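## Task

Push E3 down and keep it held at least most of the way while you play G4, F#4, E4 in exactly that order; after the last note E3 may come back up. The keyboard goes from C3 at the player's left end to C5 at the player's right end. A key sounds once it travels most of its way down, and nothing confirms it. The attempt fails on a wrong key, any note sounding a second time, two keys sounding at once, or any note played after the final one. The result has to stand on its own, not only because the robot is still holding something.

## Robot and tools

Robot: two arms, left_arm and right_arm, facing each other across a table. Each carries an identical five-finger right hand (not mirrored), so every hand number and axis means the same on both. The simulation keeps running while the operator thinks between calls.

World frame (used in results): origin on the table surface halfway between the two arm bases, z up, table at z = 0, left_arm's base on the +y side. Positions in metres, orientation as quaternion wxyz, velocities in m/s and rad/s. Reported positions can be slightly off, more at long reach.

Hand point: a spot 0.05 m in front of the palm where index pad and thumb tip meet in a pinch. Its own axes: +z along the straightened fingers (fingertips 0.06-0.07 m past it), +y out of the palm, +x across the palm toward the little finger. A wrist bracket on the little-finger side sticks out 0.03 m beyond the point along +y and can collide.

execute_actions: argument actions is a list with zero or one entry. Empty list: just returns the current state. An action {"rows": [...], "steps": n} with 1-15 rows and steps up to 15 (each step 1/30 s, default 15); each row is used for one step and the final row repeats. A wait {"steps": n} with n up to 300 sends nothing and ends n steps after the previous result. Optional pictures (boolean) toggles camera images.

Row layout: one flat list of 28 numbers, each in [-1, 1], covering both arms even if only one moves. Numbers 1-14 are left_arm: dx, dy, dz, rx, ry, rz, then left_gripper little, ring, middle, index, thumb_bend, thumb_turn, force_limit, speed. Numbers 15-28 are the same for right_arm / right_gripper.

Arm part of a row (dx..rz): an offset, not a pose, expressed in that hand point's own axes and measured from its pose in the latest result that showed it (or from its current pose if none yet, and for later calls within the same reply). Every row in an action uses that same reference, not the previous row. Scale: 1.0 equals 0.6 m or 180 degrees; rx, ry, rz form a single rotation vector. All zeros pulls the arm back to the reference pose, so it is not a way to idle. Each step the commanded pose is clipped to 100 mm and 16 degrees from the measured pose; commands are smoothed with about 0.17 s lag.

Hand part: absolute targets. little, ring, middle, index, thumb_bend: +1 straight, -1 fully curled. thumb_turn: +1 beside the palm, -1 across in front of it. A pinch is about index -0.22, thumb_bend -0.75, thumb_turn -0.57. force_limit maps -1..+1 to roughly 0..10 N at the fingertip (0..15 N for thumb motors), only for closing. speed maps -1..+1 to near-zero..full (full travel in 0.6 s). There is no 'no change' value: to keep a hand as is, resend its last eight numbers, or before any, its hand_measured six plus hand_force_limit and hand_speed. Motors only start when their target changes by at least 0.01.

move: target is one 28-number row as above (offsets from the same reference). Each hand point follows a straight line to its target; both finish together, in 0.5 to 10 s. speed: top path speed 0.002 to 0.5 m/s (default 0.25), turning up to twice that in rad/s. stop_force: optional, 9 to 40 N, one value for both arms; an arm's path halts when its wrist sensor feels that much extra push against the motion for 2 steps, then backs off 2 steps and holds. Use it only with slow, non-rotating approaches; omit it when lifting off something the hand presses on. The result has a move: line with the ending per arm (done, off_target, moving, held, fault, contact) and limits (paced = pose clipped, held = steps blocked), plus each hand point's distance to its target.

wait: seconds 0 to 10, sends nothing new. zoom_image: camera (cam_high, cam_low, cam_left_wrist, cam_right_wrist) and region [x0, y0, x1, y1] in pixels, at most 504 by 504. show_instructions: shows the reference pages. finished_scene: pass the current scene number; irreversible, and it reports success and the next task.

Results: the state line gives each arm's hand pose and velocities; Hand target shows where the controller is heading; pose unreachable and HELD mark commands changed or not sent; hand_measured, hand_stopped_by (moving, target, force, stalled, fault), hand_load_n list the six hand motors; Wrist force and torque are in the hand's own axes, noisy, offset up to ~4 N, saturating near 50 N. Joint torques are rough. MOTOR HOT appears from 70 °C; at 85 °C the arm is braked.

Avoid: pushing past a firm contact (the arms are stiff and fault easily), any joint torque over its limit (138 N m for the big joints, 25.7 N m for wrists) or outside force of 150 N, which freezes the arm for 10 s; hard hits or presses between the two arms; knocking anything off the table. For the keyboard, descend slowly onto single keys, keep the bass key held with one arm, and make sure no neighbouring key or second key goes down at the same moment.

Each tool is called after ">>>" as name(argument=value, ...) on one line, values as JSON.

## Session

Scene 1 done. Looking at scene 2.

>>> execute_actions(actions=[])

Scene clock: 0.00 s of 6000.00 s.
left_arm: end_effector_position=(+0.3017, +0.4777, +0.4840) hand_measured=(+1.000, +1.000, +1.000, +1.000, +1.000, +1.000) hand_load_n=(+0.0, +0.0, +0.0, +0.0, +0.0, +0.0) hand_stopped_by=(target, target, target, target, target, target) hand_force_limit=0.00 hand_speed=-0.80 end_effector_quat_wxyz=(-0.001, +0.333, +0.943, -0.000) end_effector_velocity=(-0.000, +0.001, +0.000) end_effector_angular_velocity=(+0.001, +0.001, +0.001) | right_arm: end_effector_position=(+0.0847, -0.2688, +0.4853) hand_measured=(+1.000, +1.000, +1.000, +1.000, +1.000, +1.000) hand_load_n=(+0.0, +0.0, +0.0, +0.0, +0.0, +0.0) hand_stopped_by=(target, target, target, target, target, target) hand_force_limit=0.00 hand_speed=-0.80 end_effector_quat_wxyz=(+0.024, -0.353, +0.935, +0.002) end_effector_velocity=(+0.000, +0.000, -0.001) end_effector_angular_velocity=(-0.001, +0.002, +0.000)
Joint positions: left_arm=[ 0.546 -1.714  1.319  1.968  1.573 -1.898] | right_arm=[-1.181 -1.747  1.331  1.939  1.57  -1.881]
Joint velocities: left_arm=[ 0.001 -0.    -0.     0.001  0.    -0.   ] | right_arm=[ 0.     0.001  0.002 -0.     0.    -0.   ]
Joint torques (N m, as the arm reports them, + toward a larger angle): no reading
Motor temperatures (°C, as the motors report them): left_arm=[28 26 27 30 34 33] | right_arm=[24 25 26 30 34 35]
Wrist force (N, on the end effector, along its own x y z axes, offset not removed): no reading
Wrist torque (N m, same axes, about the end effector's origin, offset not removed): no reading
Hand target (left_arm): +0.302, +0.478, +0.484; -0.001, +0.333, +0.943, -0.000
Hand target (right_arm): +0.085, -0.269, +0.485; +0.024, -0.353, +0.935, +0.002
camera_calibration (this result's frames):
cam_left_wrist: T_world_to_cam=[[0.709259, 0.70463, -0.0211878, -0.539043], [0.585169, -0.571722, 0.575075, -0.190936], [0.393101, -0.420275, -0.817826, 0.609501], [0, 0, 0, 1]] pos_world=[0.254455, 0.526821, 0.596847]
cam_right_wrist: T_world_to_cam=[[-0.539316, 0.842078, 0.00663128, 0.269285], [0.679958, 0.430812, 0.593344, -0.23031], [0.496785, 0.324509, -0.804921, 0.565965], [0, 0, 0, 1]] pos_world=[0.0206676, -0.311199, 0.590425]

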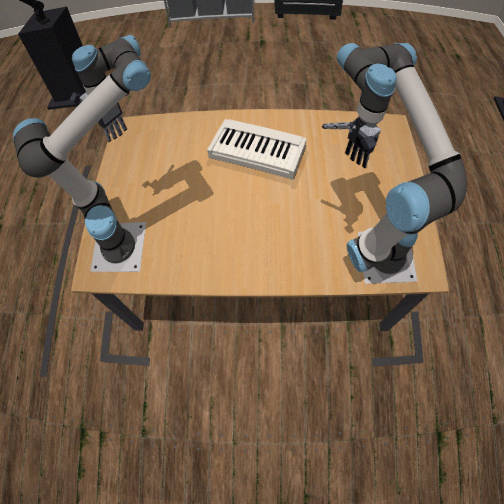

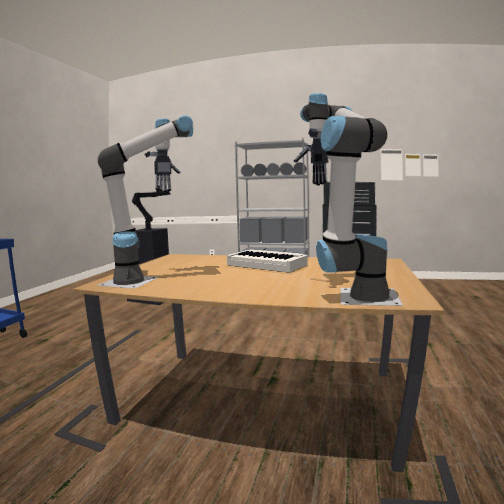

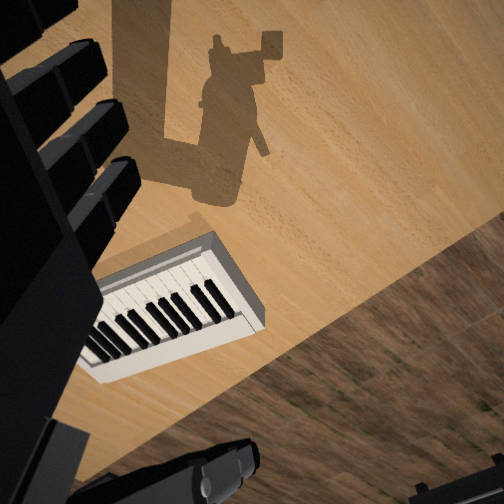

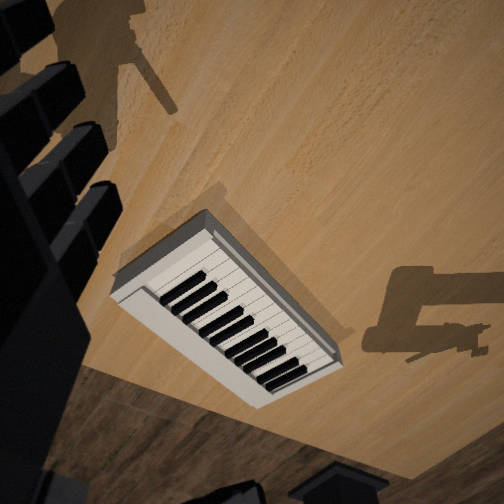

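>>> zoom_image(camera="cam_right_wrist", region=[100, 190, 352, 420])

>>> zoom_image(camera="cam_left_wrist", region=[70, 210, 280, 400])

>>> zoom_image(camera="cam_high", region=[195, 100, 325, 200])

Region (100, 190, 352, 420) of cam_right_wrist's 504x504 image, scaled by 2.000, with more detail than that image has; it fills the top 460 rows of this view, and the rest is white.

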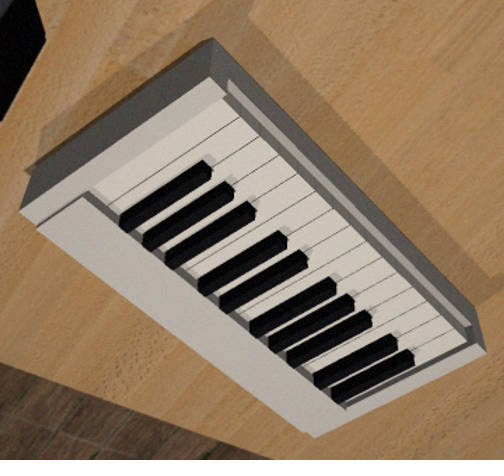

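Region (70, 210, 280, 400) of cam_left_wrist's 504x504 image, scaled by 2.400, with more detail than that image has; it fills the top 456 rows of this view, and the rest is white.

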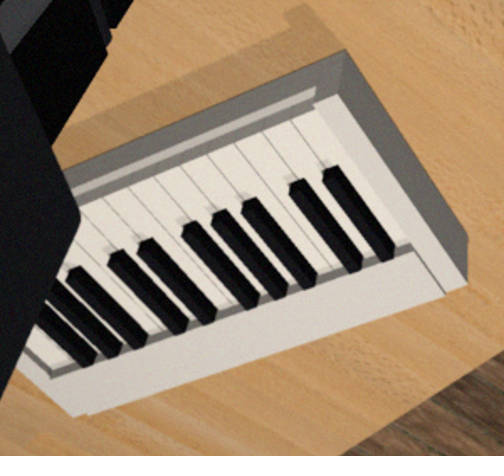

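Region (195, 100, 325, 200) of cam_high's 504x504 image, scaled by 3.877, with more detail than that image has; it fills the top 388 rows of this view, and the rest is white.

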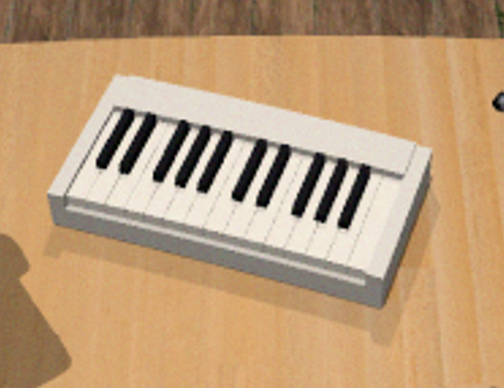

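>>> zoom_image(camera="cam_right_wrist", region=[140, 200, 260, 320])

>>> zoom_image(camera="cam_right_wrist", region=[230, 290, 350, 410])

>>> zoom_image(camera="cam_left_wrist", region=[150, 225, 270, 345])

Region (140, 200, 260, 320) of cam_right_wrist's 504x504 image, scaled by 4.200, with more detail than that image has.

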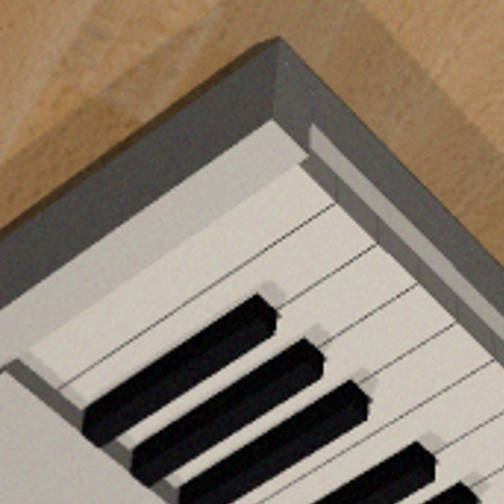

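Region (230, 290, 350, 410) of cam_right_wrist's 504x504 image, scaled by 4.200, with more detail than that image has.

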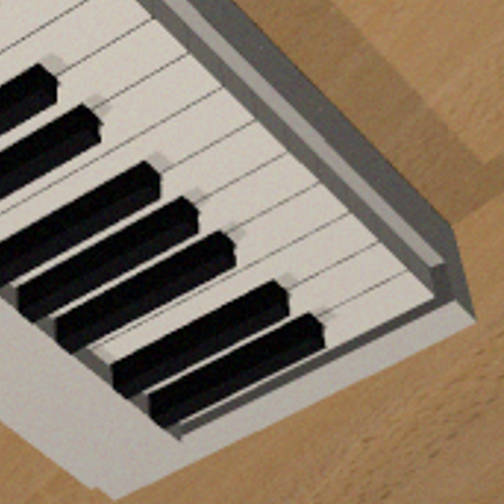

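Region (150, 225, 270, 345) of cam_left_wrist's 504x504 image, scaled by 4.200, with more detail than that image has.

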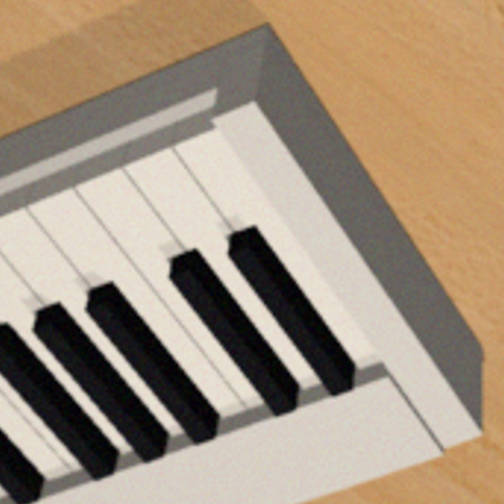

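>>> move(target=[-0.54495,-0.1716,0.63242,0.19237,-0.03437,-0.10689,-1,-1,-1,0.9,1,1,0,0.5, -0.50837,-0.00788,0.68558,0.26343,-0.0592,-0.15943,1,1,1,0.9,1,1,-0.3,0.3], speed=0.3)

>>> zoom_image(camera="cam_right_wrist", region=[90, 20, 342, 272])

>>> zoom_image(camera="cam_left_wrist", region=[130, 20, 382, 272])

Scene clock: 122.43 s of 6000.00 s.
left_arm: end_effector_position=(+0.4908, +0.1928, +0.1040) hand_measured=(-1.000, -1.000, -1.000, +0.900, +1.000, +1.000) hand_load_n=(+0.0, +0.0, +0.0, +0.0, +0.0, +0.0) hand_stopped_by=(target, target, target, target, target, target) hand_force_limit=0.00 hand_speed=0.50 end_effector_quat_wxyz=(-0.049, +0.157, +0.941, -0.297) end_effector_velocity=(+0.001, -0.001, -0.001) end_effector_angular_velocity=(-0.001, +0.002, +0.001) | right_arm: end_effector_position=(+0.3343, -0.0622, +0.0890) hand_measured=(+1.000, +1.000, +1.000, +0.900, +1.000, +1.000) hand_load_n=(+0.0, +0.0, +0.0, +0.0, +0.0, +0.0) hand_stopped_by=(target, target, target, target, target, target) hand_force_limit=-0.30 hand_speed=0.30 end_effector_quat_wxyz=(+0.245, -0.526, +0.738, -0.344) end_effector_velocity=(+0.001, +0.001, -0.002) end_effector_angular_velocity=(-0.002, -0.003, +0.003)
Joint positions: left_arm=[ 0.803 -0.945  1.3    0.938  2.123 -2.068] | right_arm=[-0.667 -0.918  1.366  0.771  2.388 -2.037]
Joint velocities: left_arm=[-0.     0.004 -0.004 -0.001  0.002 -0.002] | right_arm=[ 0.     0.005 -0.003 -0.006  0.002 -0.005]
Joint torques (N m, as the arm reports them, + toward a larger angle): left_arm=[  5.06 -35.28 -26.46  -0.76   2.74  -2.08] | right_arm=[ 13.65 -36.67 -23.02  -0.13   3.66  -2.35]
Motor temperatures (°C, as the motors report them): left_arm=[28 26 27 30 34 33] | right_arm=[24 25 26 30 34 35]
Wrist force (N, on the end effector, along its own x y z axes, offset not removed): left_arm=[0.3 0.5 2.1] | right_arm=[1.2 1.9 1.3]
Wrist torque (N m, same axes, about the end effector's origin, offset not removed): left_arm=[-0.12 -0.43 -0.05] | right_arm=[0.11 -0.41 0.00]
Hand target (left_arm): +0.491, +0.193, +0.104; -0.049, +0.157, +0.941, -0.297
Hand target (right_arm): +0.334, -0.062, +0.089; +0.246, -0.526, +0.738, -0.344
Off the commanded pose (left_arm): 0.000 m, 0 deg.
Off the commanded pose (right_arm): 0.001 m, 0 deg.
After step 90, 117.00 s passed at rest.
move: done
camera_calibration (this result's frames):
cam_left_wrist: T_world_to_cam=[[0.36491, 0.723104, -0.586482, -0.25622], [0.855589, -0.0120311, 0.517515, -0.48056], [0.367161, -0.690634, -0.62307, 0.149153], [0, 0, 0, 1]] pos_world=[0.449896, 0.282502, 0.191362]
cam_right_wrist: T_world_to_cam=[[-0.560177, 0.354088, -0.748881, 0.276379], [-0.0525505, 0.887028, 0.458716, 0.0312661], [0.826704, 0.296316, -0.478285, -0.0851959], [0, 0, 0, 1]] pos_world=[0.226896, -0.100351, 0.151884]

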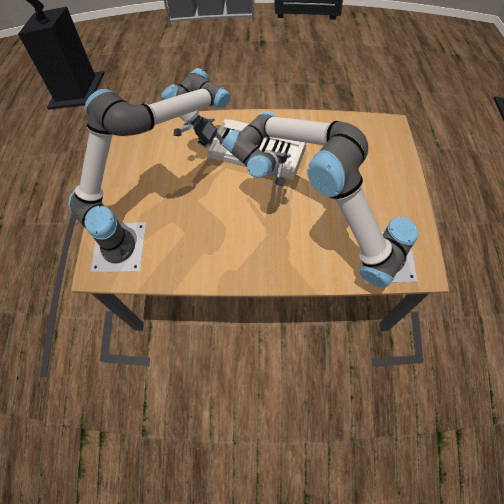

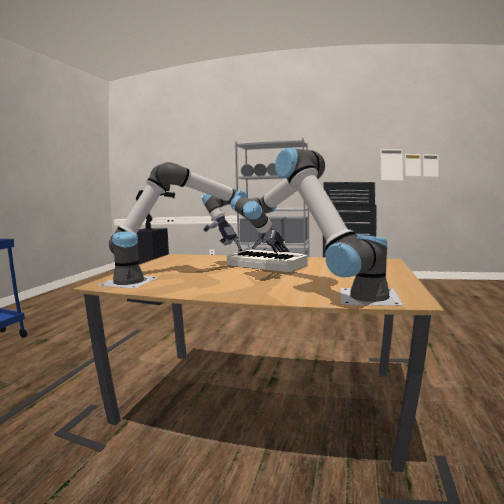

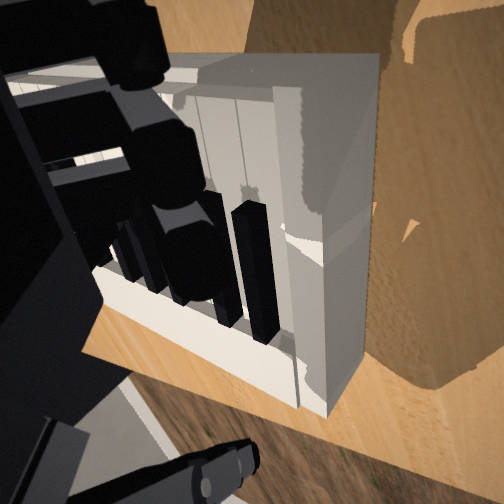

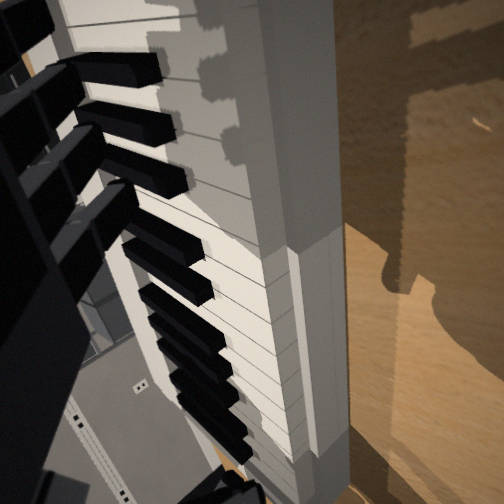

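Region (90, 20, 342, 272) of cam_right_wrist's 504x504 image, scaled by 2.000, with more detail than that image has.

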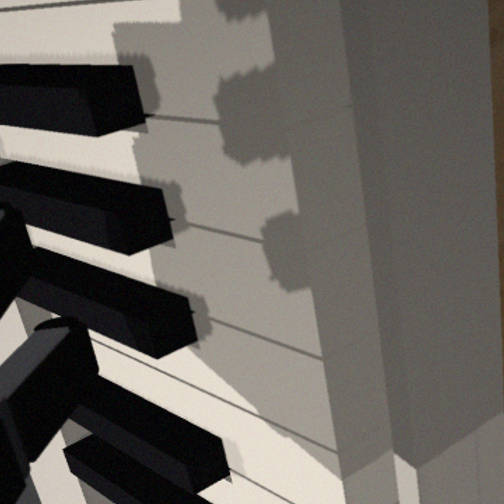

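Region (130, 20, 382, 272) of cam_left_wrist's 504x504 image, scaled by 2.000, with more detail than that image has.

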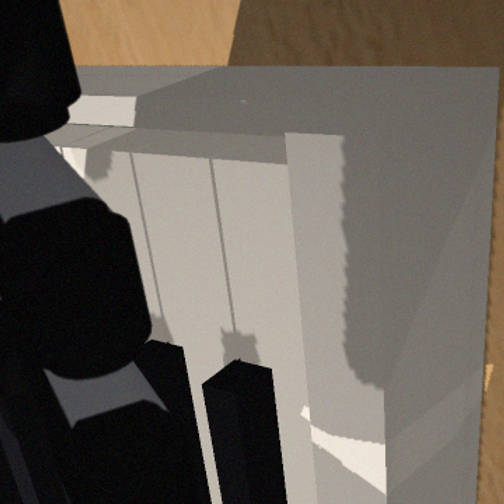

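>>> zoom_image(camera="cam_right_wrist", region=[170, 130, 290, 250])

>>> zoom_image(camera="cam_right_wrist", region=[200, 230, 320, 350])

>>> zoom_image(camera="cam_right_wrist", region=[150, 20, 270, 140])

>>> zoom_image(camera="cam_left_wrist", region=[160, 70, 300, 210])

Region (170, 130, 290, 250) of cam_right_wrist's 504x504 image, scaled by 4.200, with more detail than that image has.

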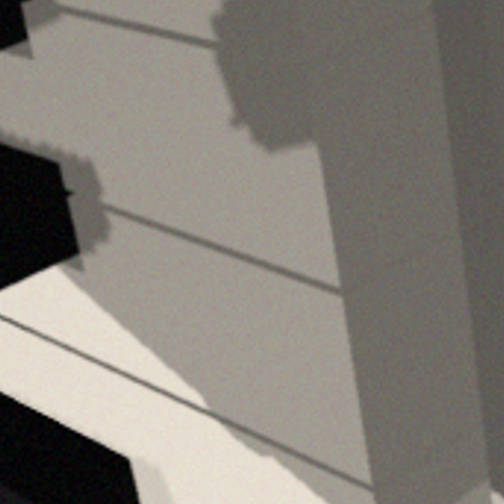

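Region (200, 230, 320, 350) of cam_right_wrist's 504x504 image, scaled by 4.200, with more detail than that image has.

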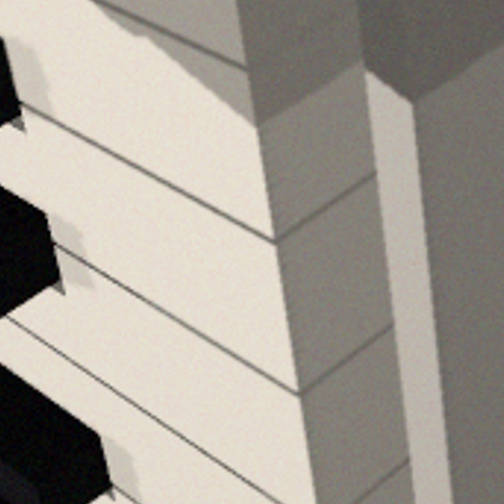

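Region (150, 20, 270, 140) of cam_right_wrist's 504x504 image, scaled by 4.200, with more detail than that image has.

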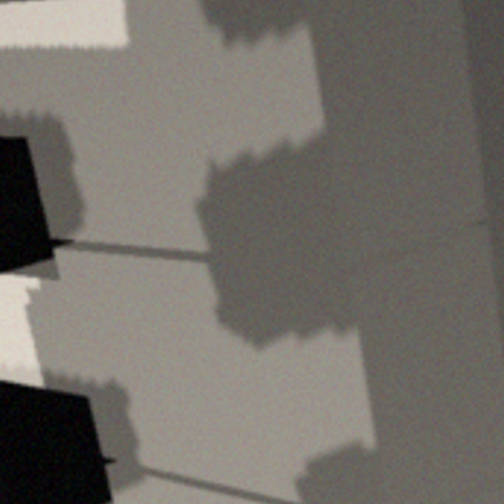

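Region (160, 70, 300, 210) of cam_left_wrist's 504x504 image, scaled by 3.600, with more detail than that image has.

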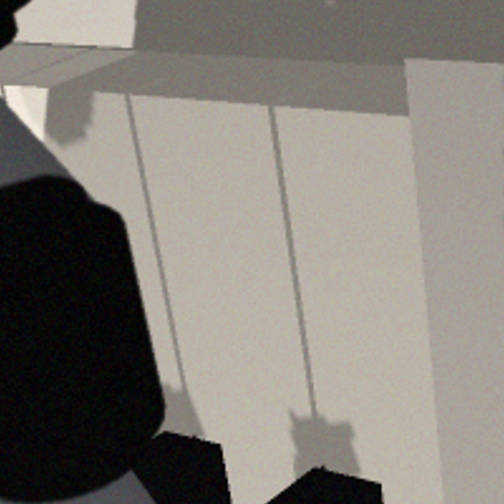

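>>> move(target=[0.00949,0.01486,0.03029,0,0,0,-1,-1,-1,0.9,1,1,0,0.5, 0.00543,0.02928,0.004,0,0,0,1,1,1,0.9,1,1,-0.3,0.3], speed=0.045)

>>> move(target=[0,0.0131,0.01871,0,0,0,-1,-1,-1,0.9,1,1,0,0.5, 0,0.01953,0.01639,0,0,0,1,1,1,0.9,1,1,-0.3,0.3], speed=0.03)

>>> zoom_image(camera="cam_right_wrist", region=[50, 60, 290, 300])

>>> zoom_image(camera="cam_right_wrist", region=[170, 370, 304, 504])

>>> zoom_image(camera="cam_left_wrist", region=[100, 50, 300, 250])

Scene clock: 233.10 s of 6000.00 s.
left_arm: end_effector_position=(+0.4844, +0.1916, +0.0842) hand_measured=(-1.000, -1.000, -1.000, +0.900, +1.000, +1.000) hand_load_n=(+0.0, +0.0, +0.0, +0.0, +0.0, +0.0) hand_stopped_by=(target, target, target, target, target, target) hand_force_limit=0.00 hand_speed=0.50 end_effector_quat_wxyz=(-0.049, +0.157, +0.941, -0.297) end_effector_velocity=(-0.001, -0.000, -0.002) end_effector_angular_velocity=(-0.000, -0.001, +0.000) | right_arm: end_effector_position=(+0.3244, -0.0621, +0.0742) hand_measured=(+1.000, +1.000, +1.000, +0.900, +1.000, +1.000) hand_load_n=(+0.0, +0.0, +0.0, +0.0, +0.0, +0.0) hand_stopped_by=(target, target, target, target, target, target) hand_force_limit=-0.30 hand_speed=0.30 end_effector_quat_wxyz=(+0.246, -0.526, +0.738, -0.344) end_effector_velocity=(-0.001, +0.000, -0.000) end_effector_angular_velocity=(+0.002, -0.002, -0.000)
Joint positions: left_arm=[ 0.793 -0.94   1.344  0.883  2.12  -2.079] | right_arm=[-0.652 -0.907  1.394  0.748  2.393 -2.016]
Joint velocities: left_arm=[-0.001  0.001  0.005 -0.007 -0.    -0.001] | right_arm=[ 0.002 -0.001  0.002 -0.002  0.001  0.002]
Joint torques (N m, as the arm reports them, + toward a larger angle): left_arm=[ -8.73 -34.64  -1.88  -0.6   -0.82  -2.17] | right_arm=[ 14.22 -37.86 -10.01  -0.02   3.31   2.99]
Motor temperatures (°C, as the motors report them): left_arm=[28 26 27 30 34 33] | right_arm=[24 25 26 30 34 35]
Wrist force (N, on the end effector, along its own x y z axes, offset not removed): left_arm=[0.6 1.7 0.6] | right_arm=[0.8 3.2 0.9]
Wrist torque (N m, same axes, about the end effector's origin, offset not removed): left_arm=[0.14 -0.33 -0.03] | right_arm=[0.41 -0.36 0.01]
Hand target (left_arm): +0.484, +0.192, +0.084; -0.049, +0.157, +0.941, -0.297
Hand target (right_arm): +0.324, -0.062, +0.074; +0.246, -0.526, +0.738, -0.344
Off the commanded pose (left_arm): 0.000 m, 0 deg.
Off the commanded pose (right_arm): 0.000 m, 0 deg.
After step 90, 106.80 s passed at rest.
move: done
camera_calibration (this result's frames):
cam_left_wrist: T_world_to_cam=[[0.36491, 0.723105, -0.586481, -0.264677], [0.855601, -0.0120536, 0.517496, -0.464932], [0.367135, -0.690633, -0.623088, 0.138424], [0, 0, 0, 1]] pos_world=[0.443559, 0.281385, 0.171623]
cam_right_wrist: T_world_to_cam=[[-0.560168, 0.354072, -0.748896, 0.25975], [-0.0525749, 0.887031, 0.458707, 0.0375408], [0.826709, 0.296326, -0.478271, -0.0841285], [0, 0, 0, 1]] pos_world=[0.217027, -0.100341, 0.137069]

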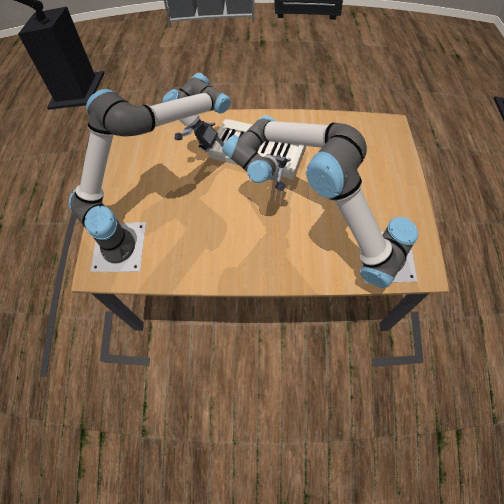

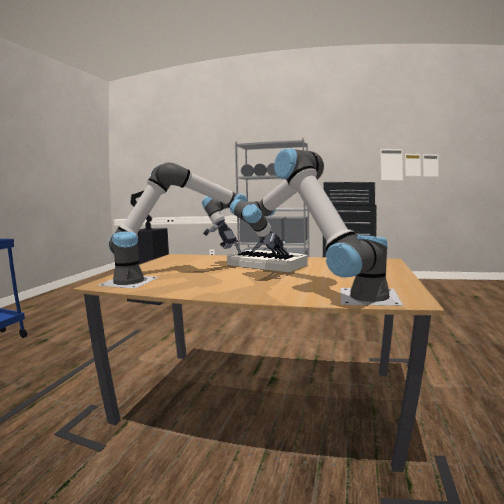

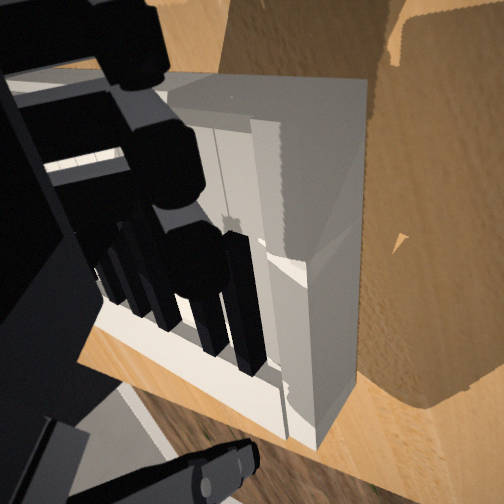

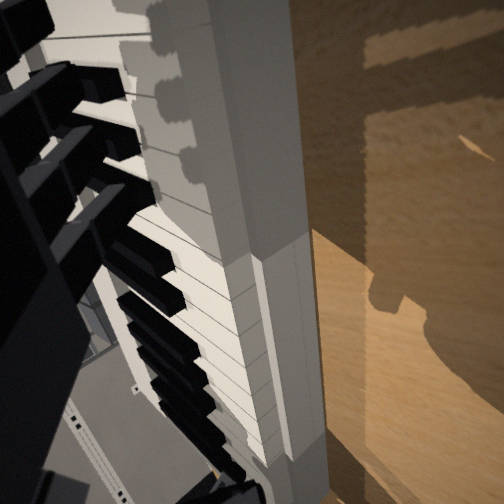

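Scene clock: 233.97 s of 6000.00 s.
left_arm: end_effector_position=(+0.4844, +0.1916, +0.0707) hand_measured=(-1.000, -1.000, -1.000, +0.900, +1.000, +1.000) hand_load_n=(+0.0, +0.0, +0.0, +0.0, +0.0, +0.0) hand_stopped_by=(target, target, target, target, target, target) hand_force_limit=0.00 hand_speed=0.50 end_effector_quat_wxyz=(-0.049, +0.157, +0.941, -0.297) end_effector_velocity=(+0.000, +0.000, -0.002) end_effector_angular_velocity=(+0.000, -0.000, +0.000) | right_arm: end_effector_position=(+0.3244, -0.0621, +0.0591) hand_measured=(+1.000, +1.000, +1.000, +0.900, +1.000, +1.000) hand_load_n=(+0.0, +0.0, +0.0, +0.0, +0.0, +0.0) hand_stopped_by=(target, target, target, target, target, target) hand_force_limit=-0.30 hand_speed=0.30 end_effector_quat_wxyz=(+0.246, -0.526, +0.738, -0.344) end_effector_velocity=(-0.000, +0.000, -0.002) end_effector_angular_velocity=(+0.001, -0.001, +0.000)
Joint positions: left_arm=[ 0.793 -0.927  1.359  0.855  2.12  -2.079] | right_arm=[-0.651 -0.89   1.407  0.717  2.393 -2.016]
Joint velocities: left_arm=[ 0.     0.002  0.002 -0.004 -0.    -0.   ] | right_arm=[ 0.     0.002  0.001 -0.004  0.    -0.   ]
Joint torques (N m, as the arm reports them, + toward a larger angle): left_arm=[ -4.95 -34.71  -1.29  -0.92  -0.27   0.33] | right_arm=[ -4.09 -36.28  -9.9    0.52   2.85   1.28]
Motor temperatures (°C, as the motors report them): left_arm=[28 26 27 30 34 33] | right_arm=[24 25 26 30 34 35]
Wrist force (N, on the end effector, along its own x y z axes, offset not removed): left_arm=[1.2 -0.1 -1.2] | right_arm=[0.5 2.0 0.9]
Wrist torque (N m, same axes, about the end effector's origin, offset not removed): left_arm=[0.07 -0.29 -0.05] | right_arm=[0.22 -0.18 -0.08]
Hand target (left_arm): +0.484, +0.192, +0.071; -0.049, +0.157, +0.941, -0.297
Hand target (right_arm): +0.324, -0.062, +0.059; +0.245, -0.526, +0.738, -0.344
Off the commanded pose (left_arm): 0.000 m, 0 deg.
Off the commanded pose (right_arm): 0.000 m, 0 deg.
move: done
camera_calibration (this result's frames):
cam_left_wrist: T_world_to_cam=[[0.3649, 0.723115, -0.586476, -0.272572], [0.855607, -0.0120555, 0.517486, -0.457938], [0.367132, -0.690623, -0.623101, 0.130021], [0, 0, 0, 1]] pos_world=[0.443541, 0.281375, 0.158136]
cam_right_wrist: T_world_to_cam=[[-0.560147, 0.354107, -0.748895, 0.248452], [-0.0525697, 0.887016, 0.458737, 0.0444194], [0.826723, 0.296329, -0.478244, -0.0913278], [0, 0, 0, 1]] pos_world=[0.217008, -0.100316, 0.122011]

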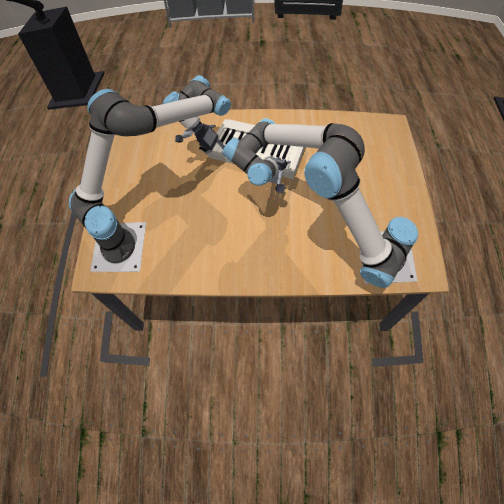

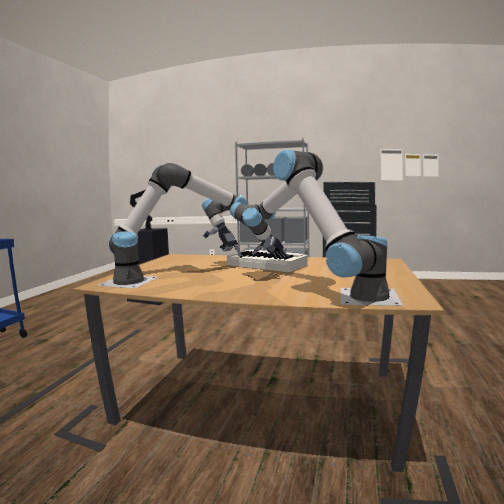

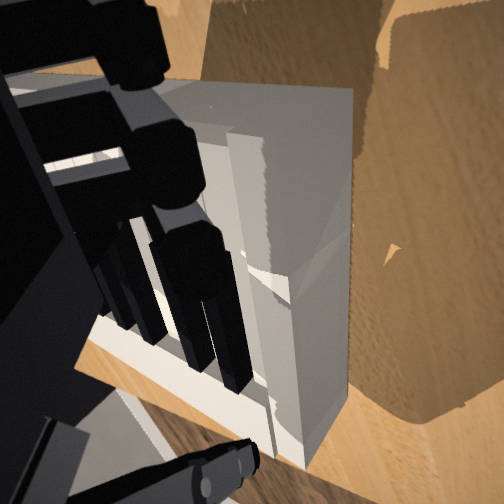

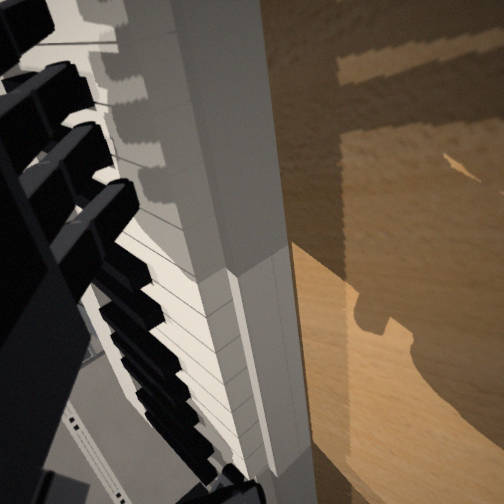

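Region (50, 60, 290, 300) of cam_right_wrist's 504x504 image, scaled by 2.100, with more detail than that image has.

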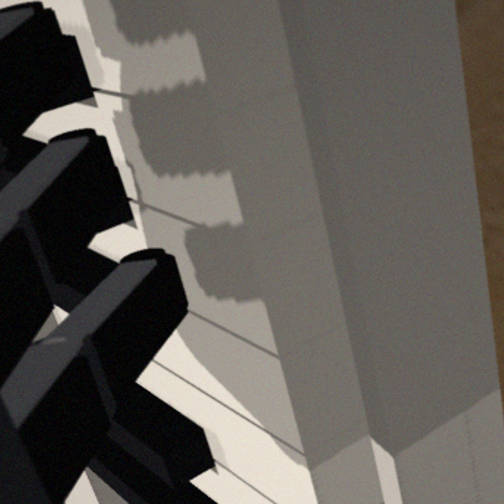

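Region (170, 370, 304, 504) of cam_right_wrist's 504x504 image, scaled by 3.761, with more detail than that image has.

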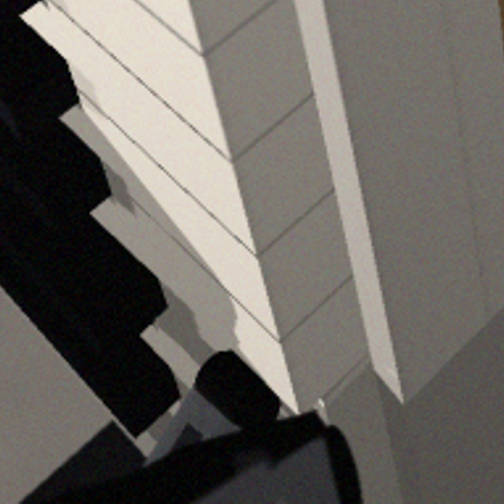

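Region (100, 50, 300, 250) of cam_left_wrist's 504x504 image, scaled by 2.520, with more detail than that image has.

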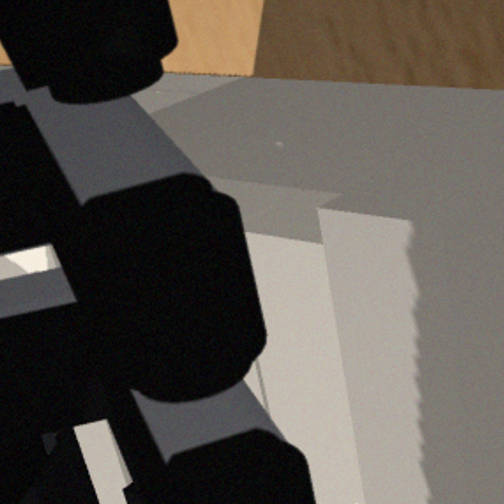

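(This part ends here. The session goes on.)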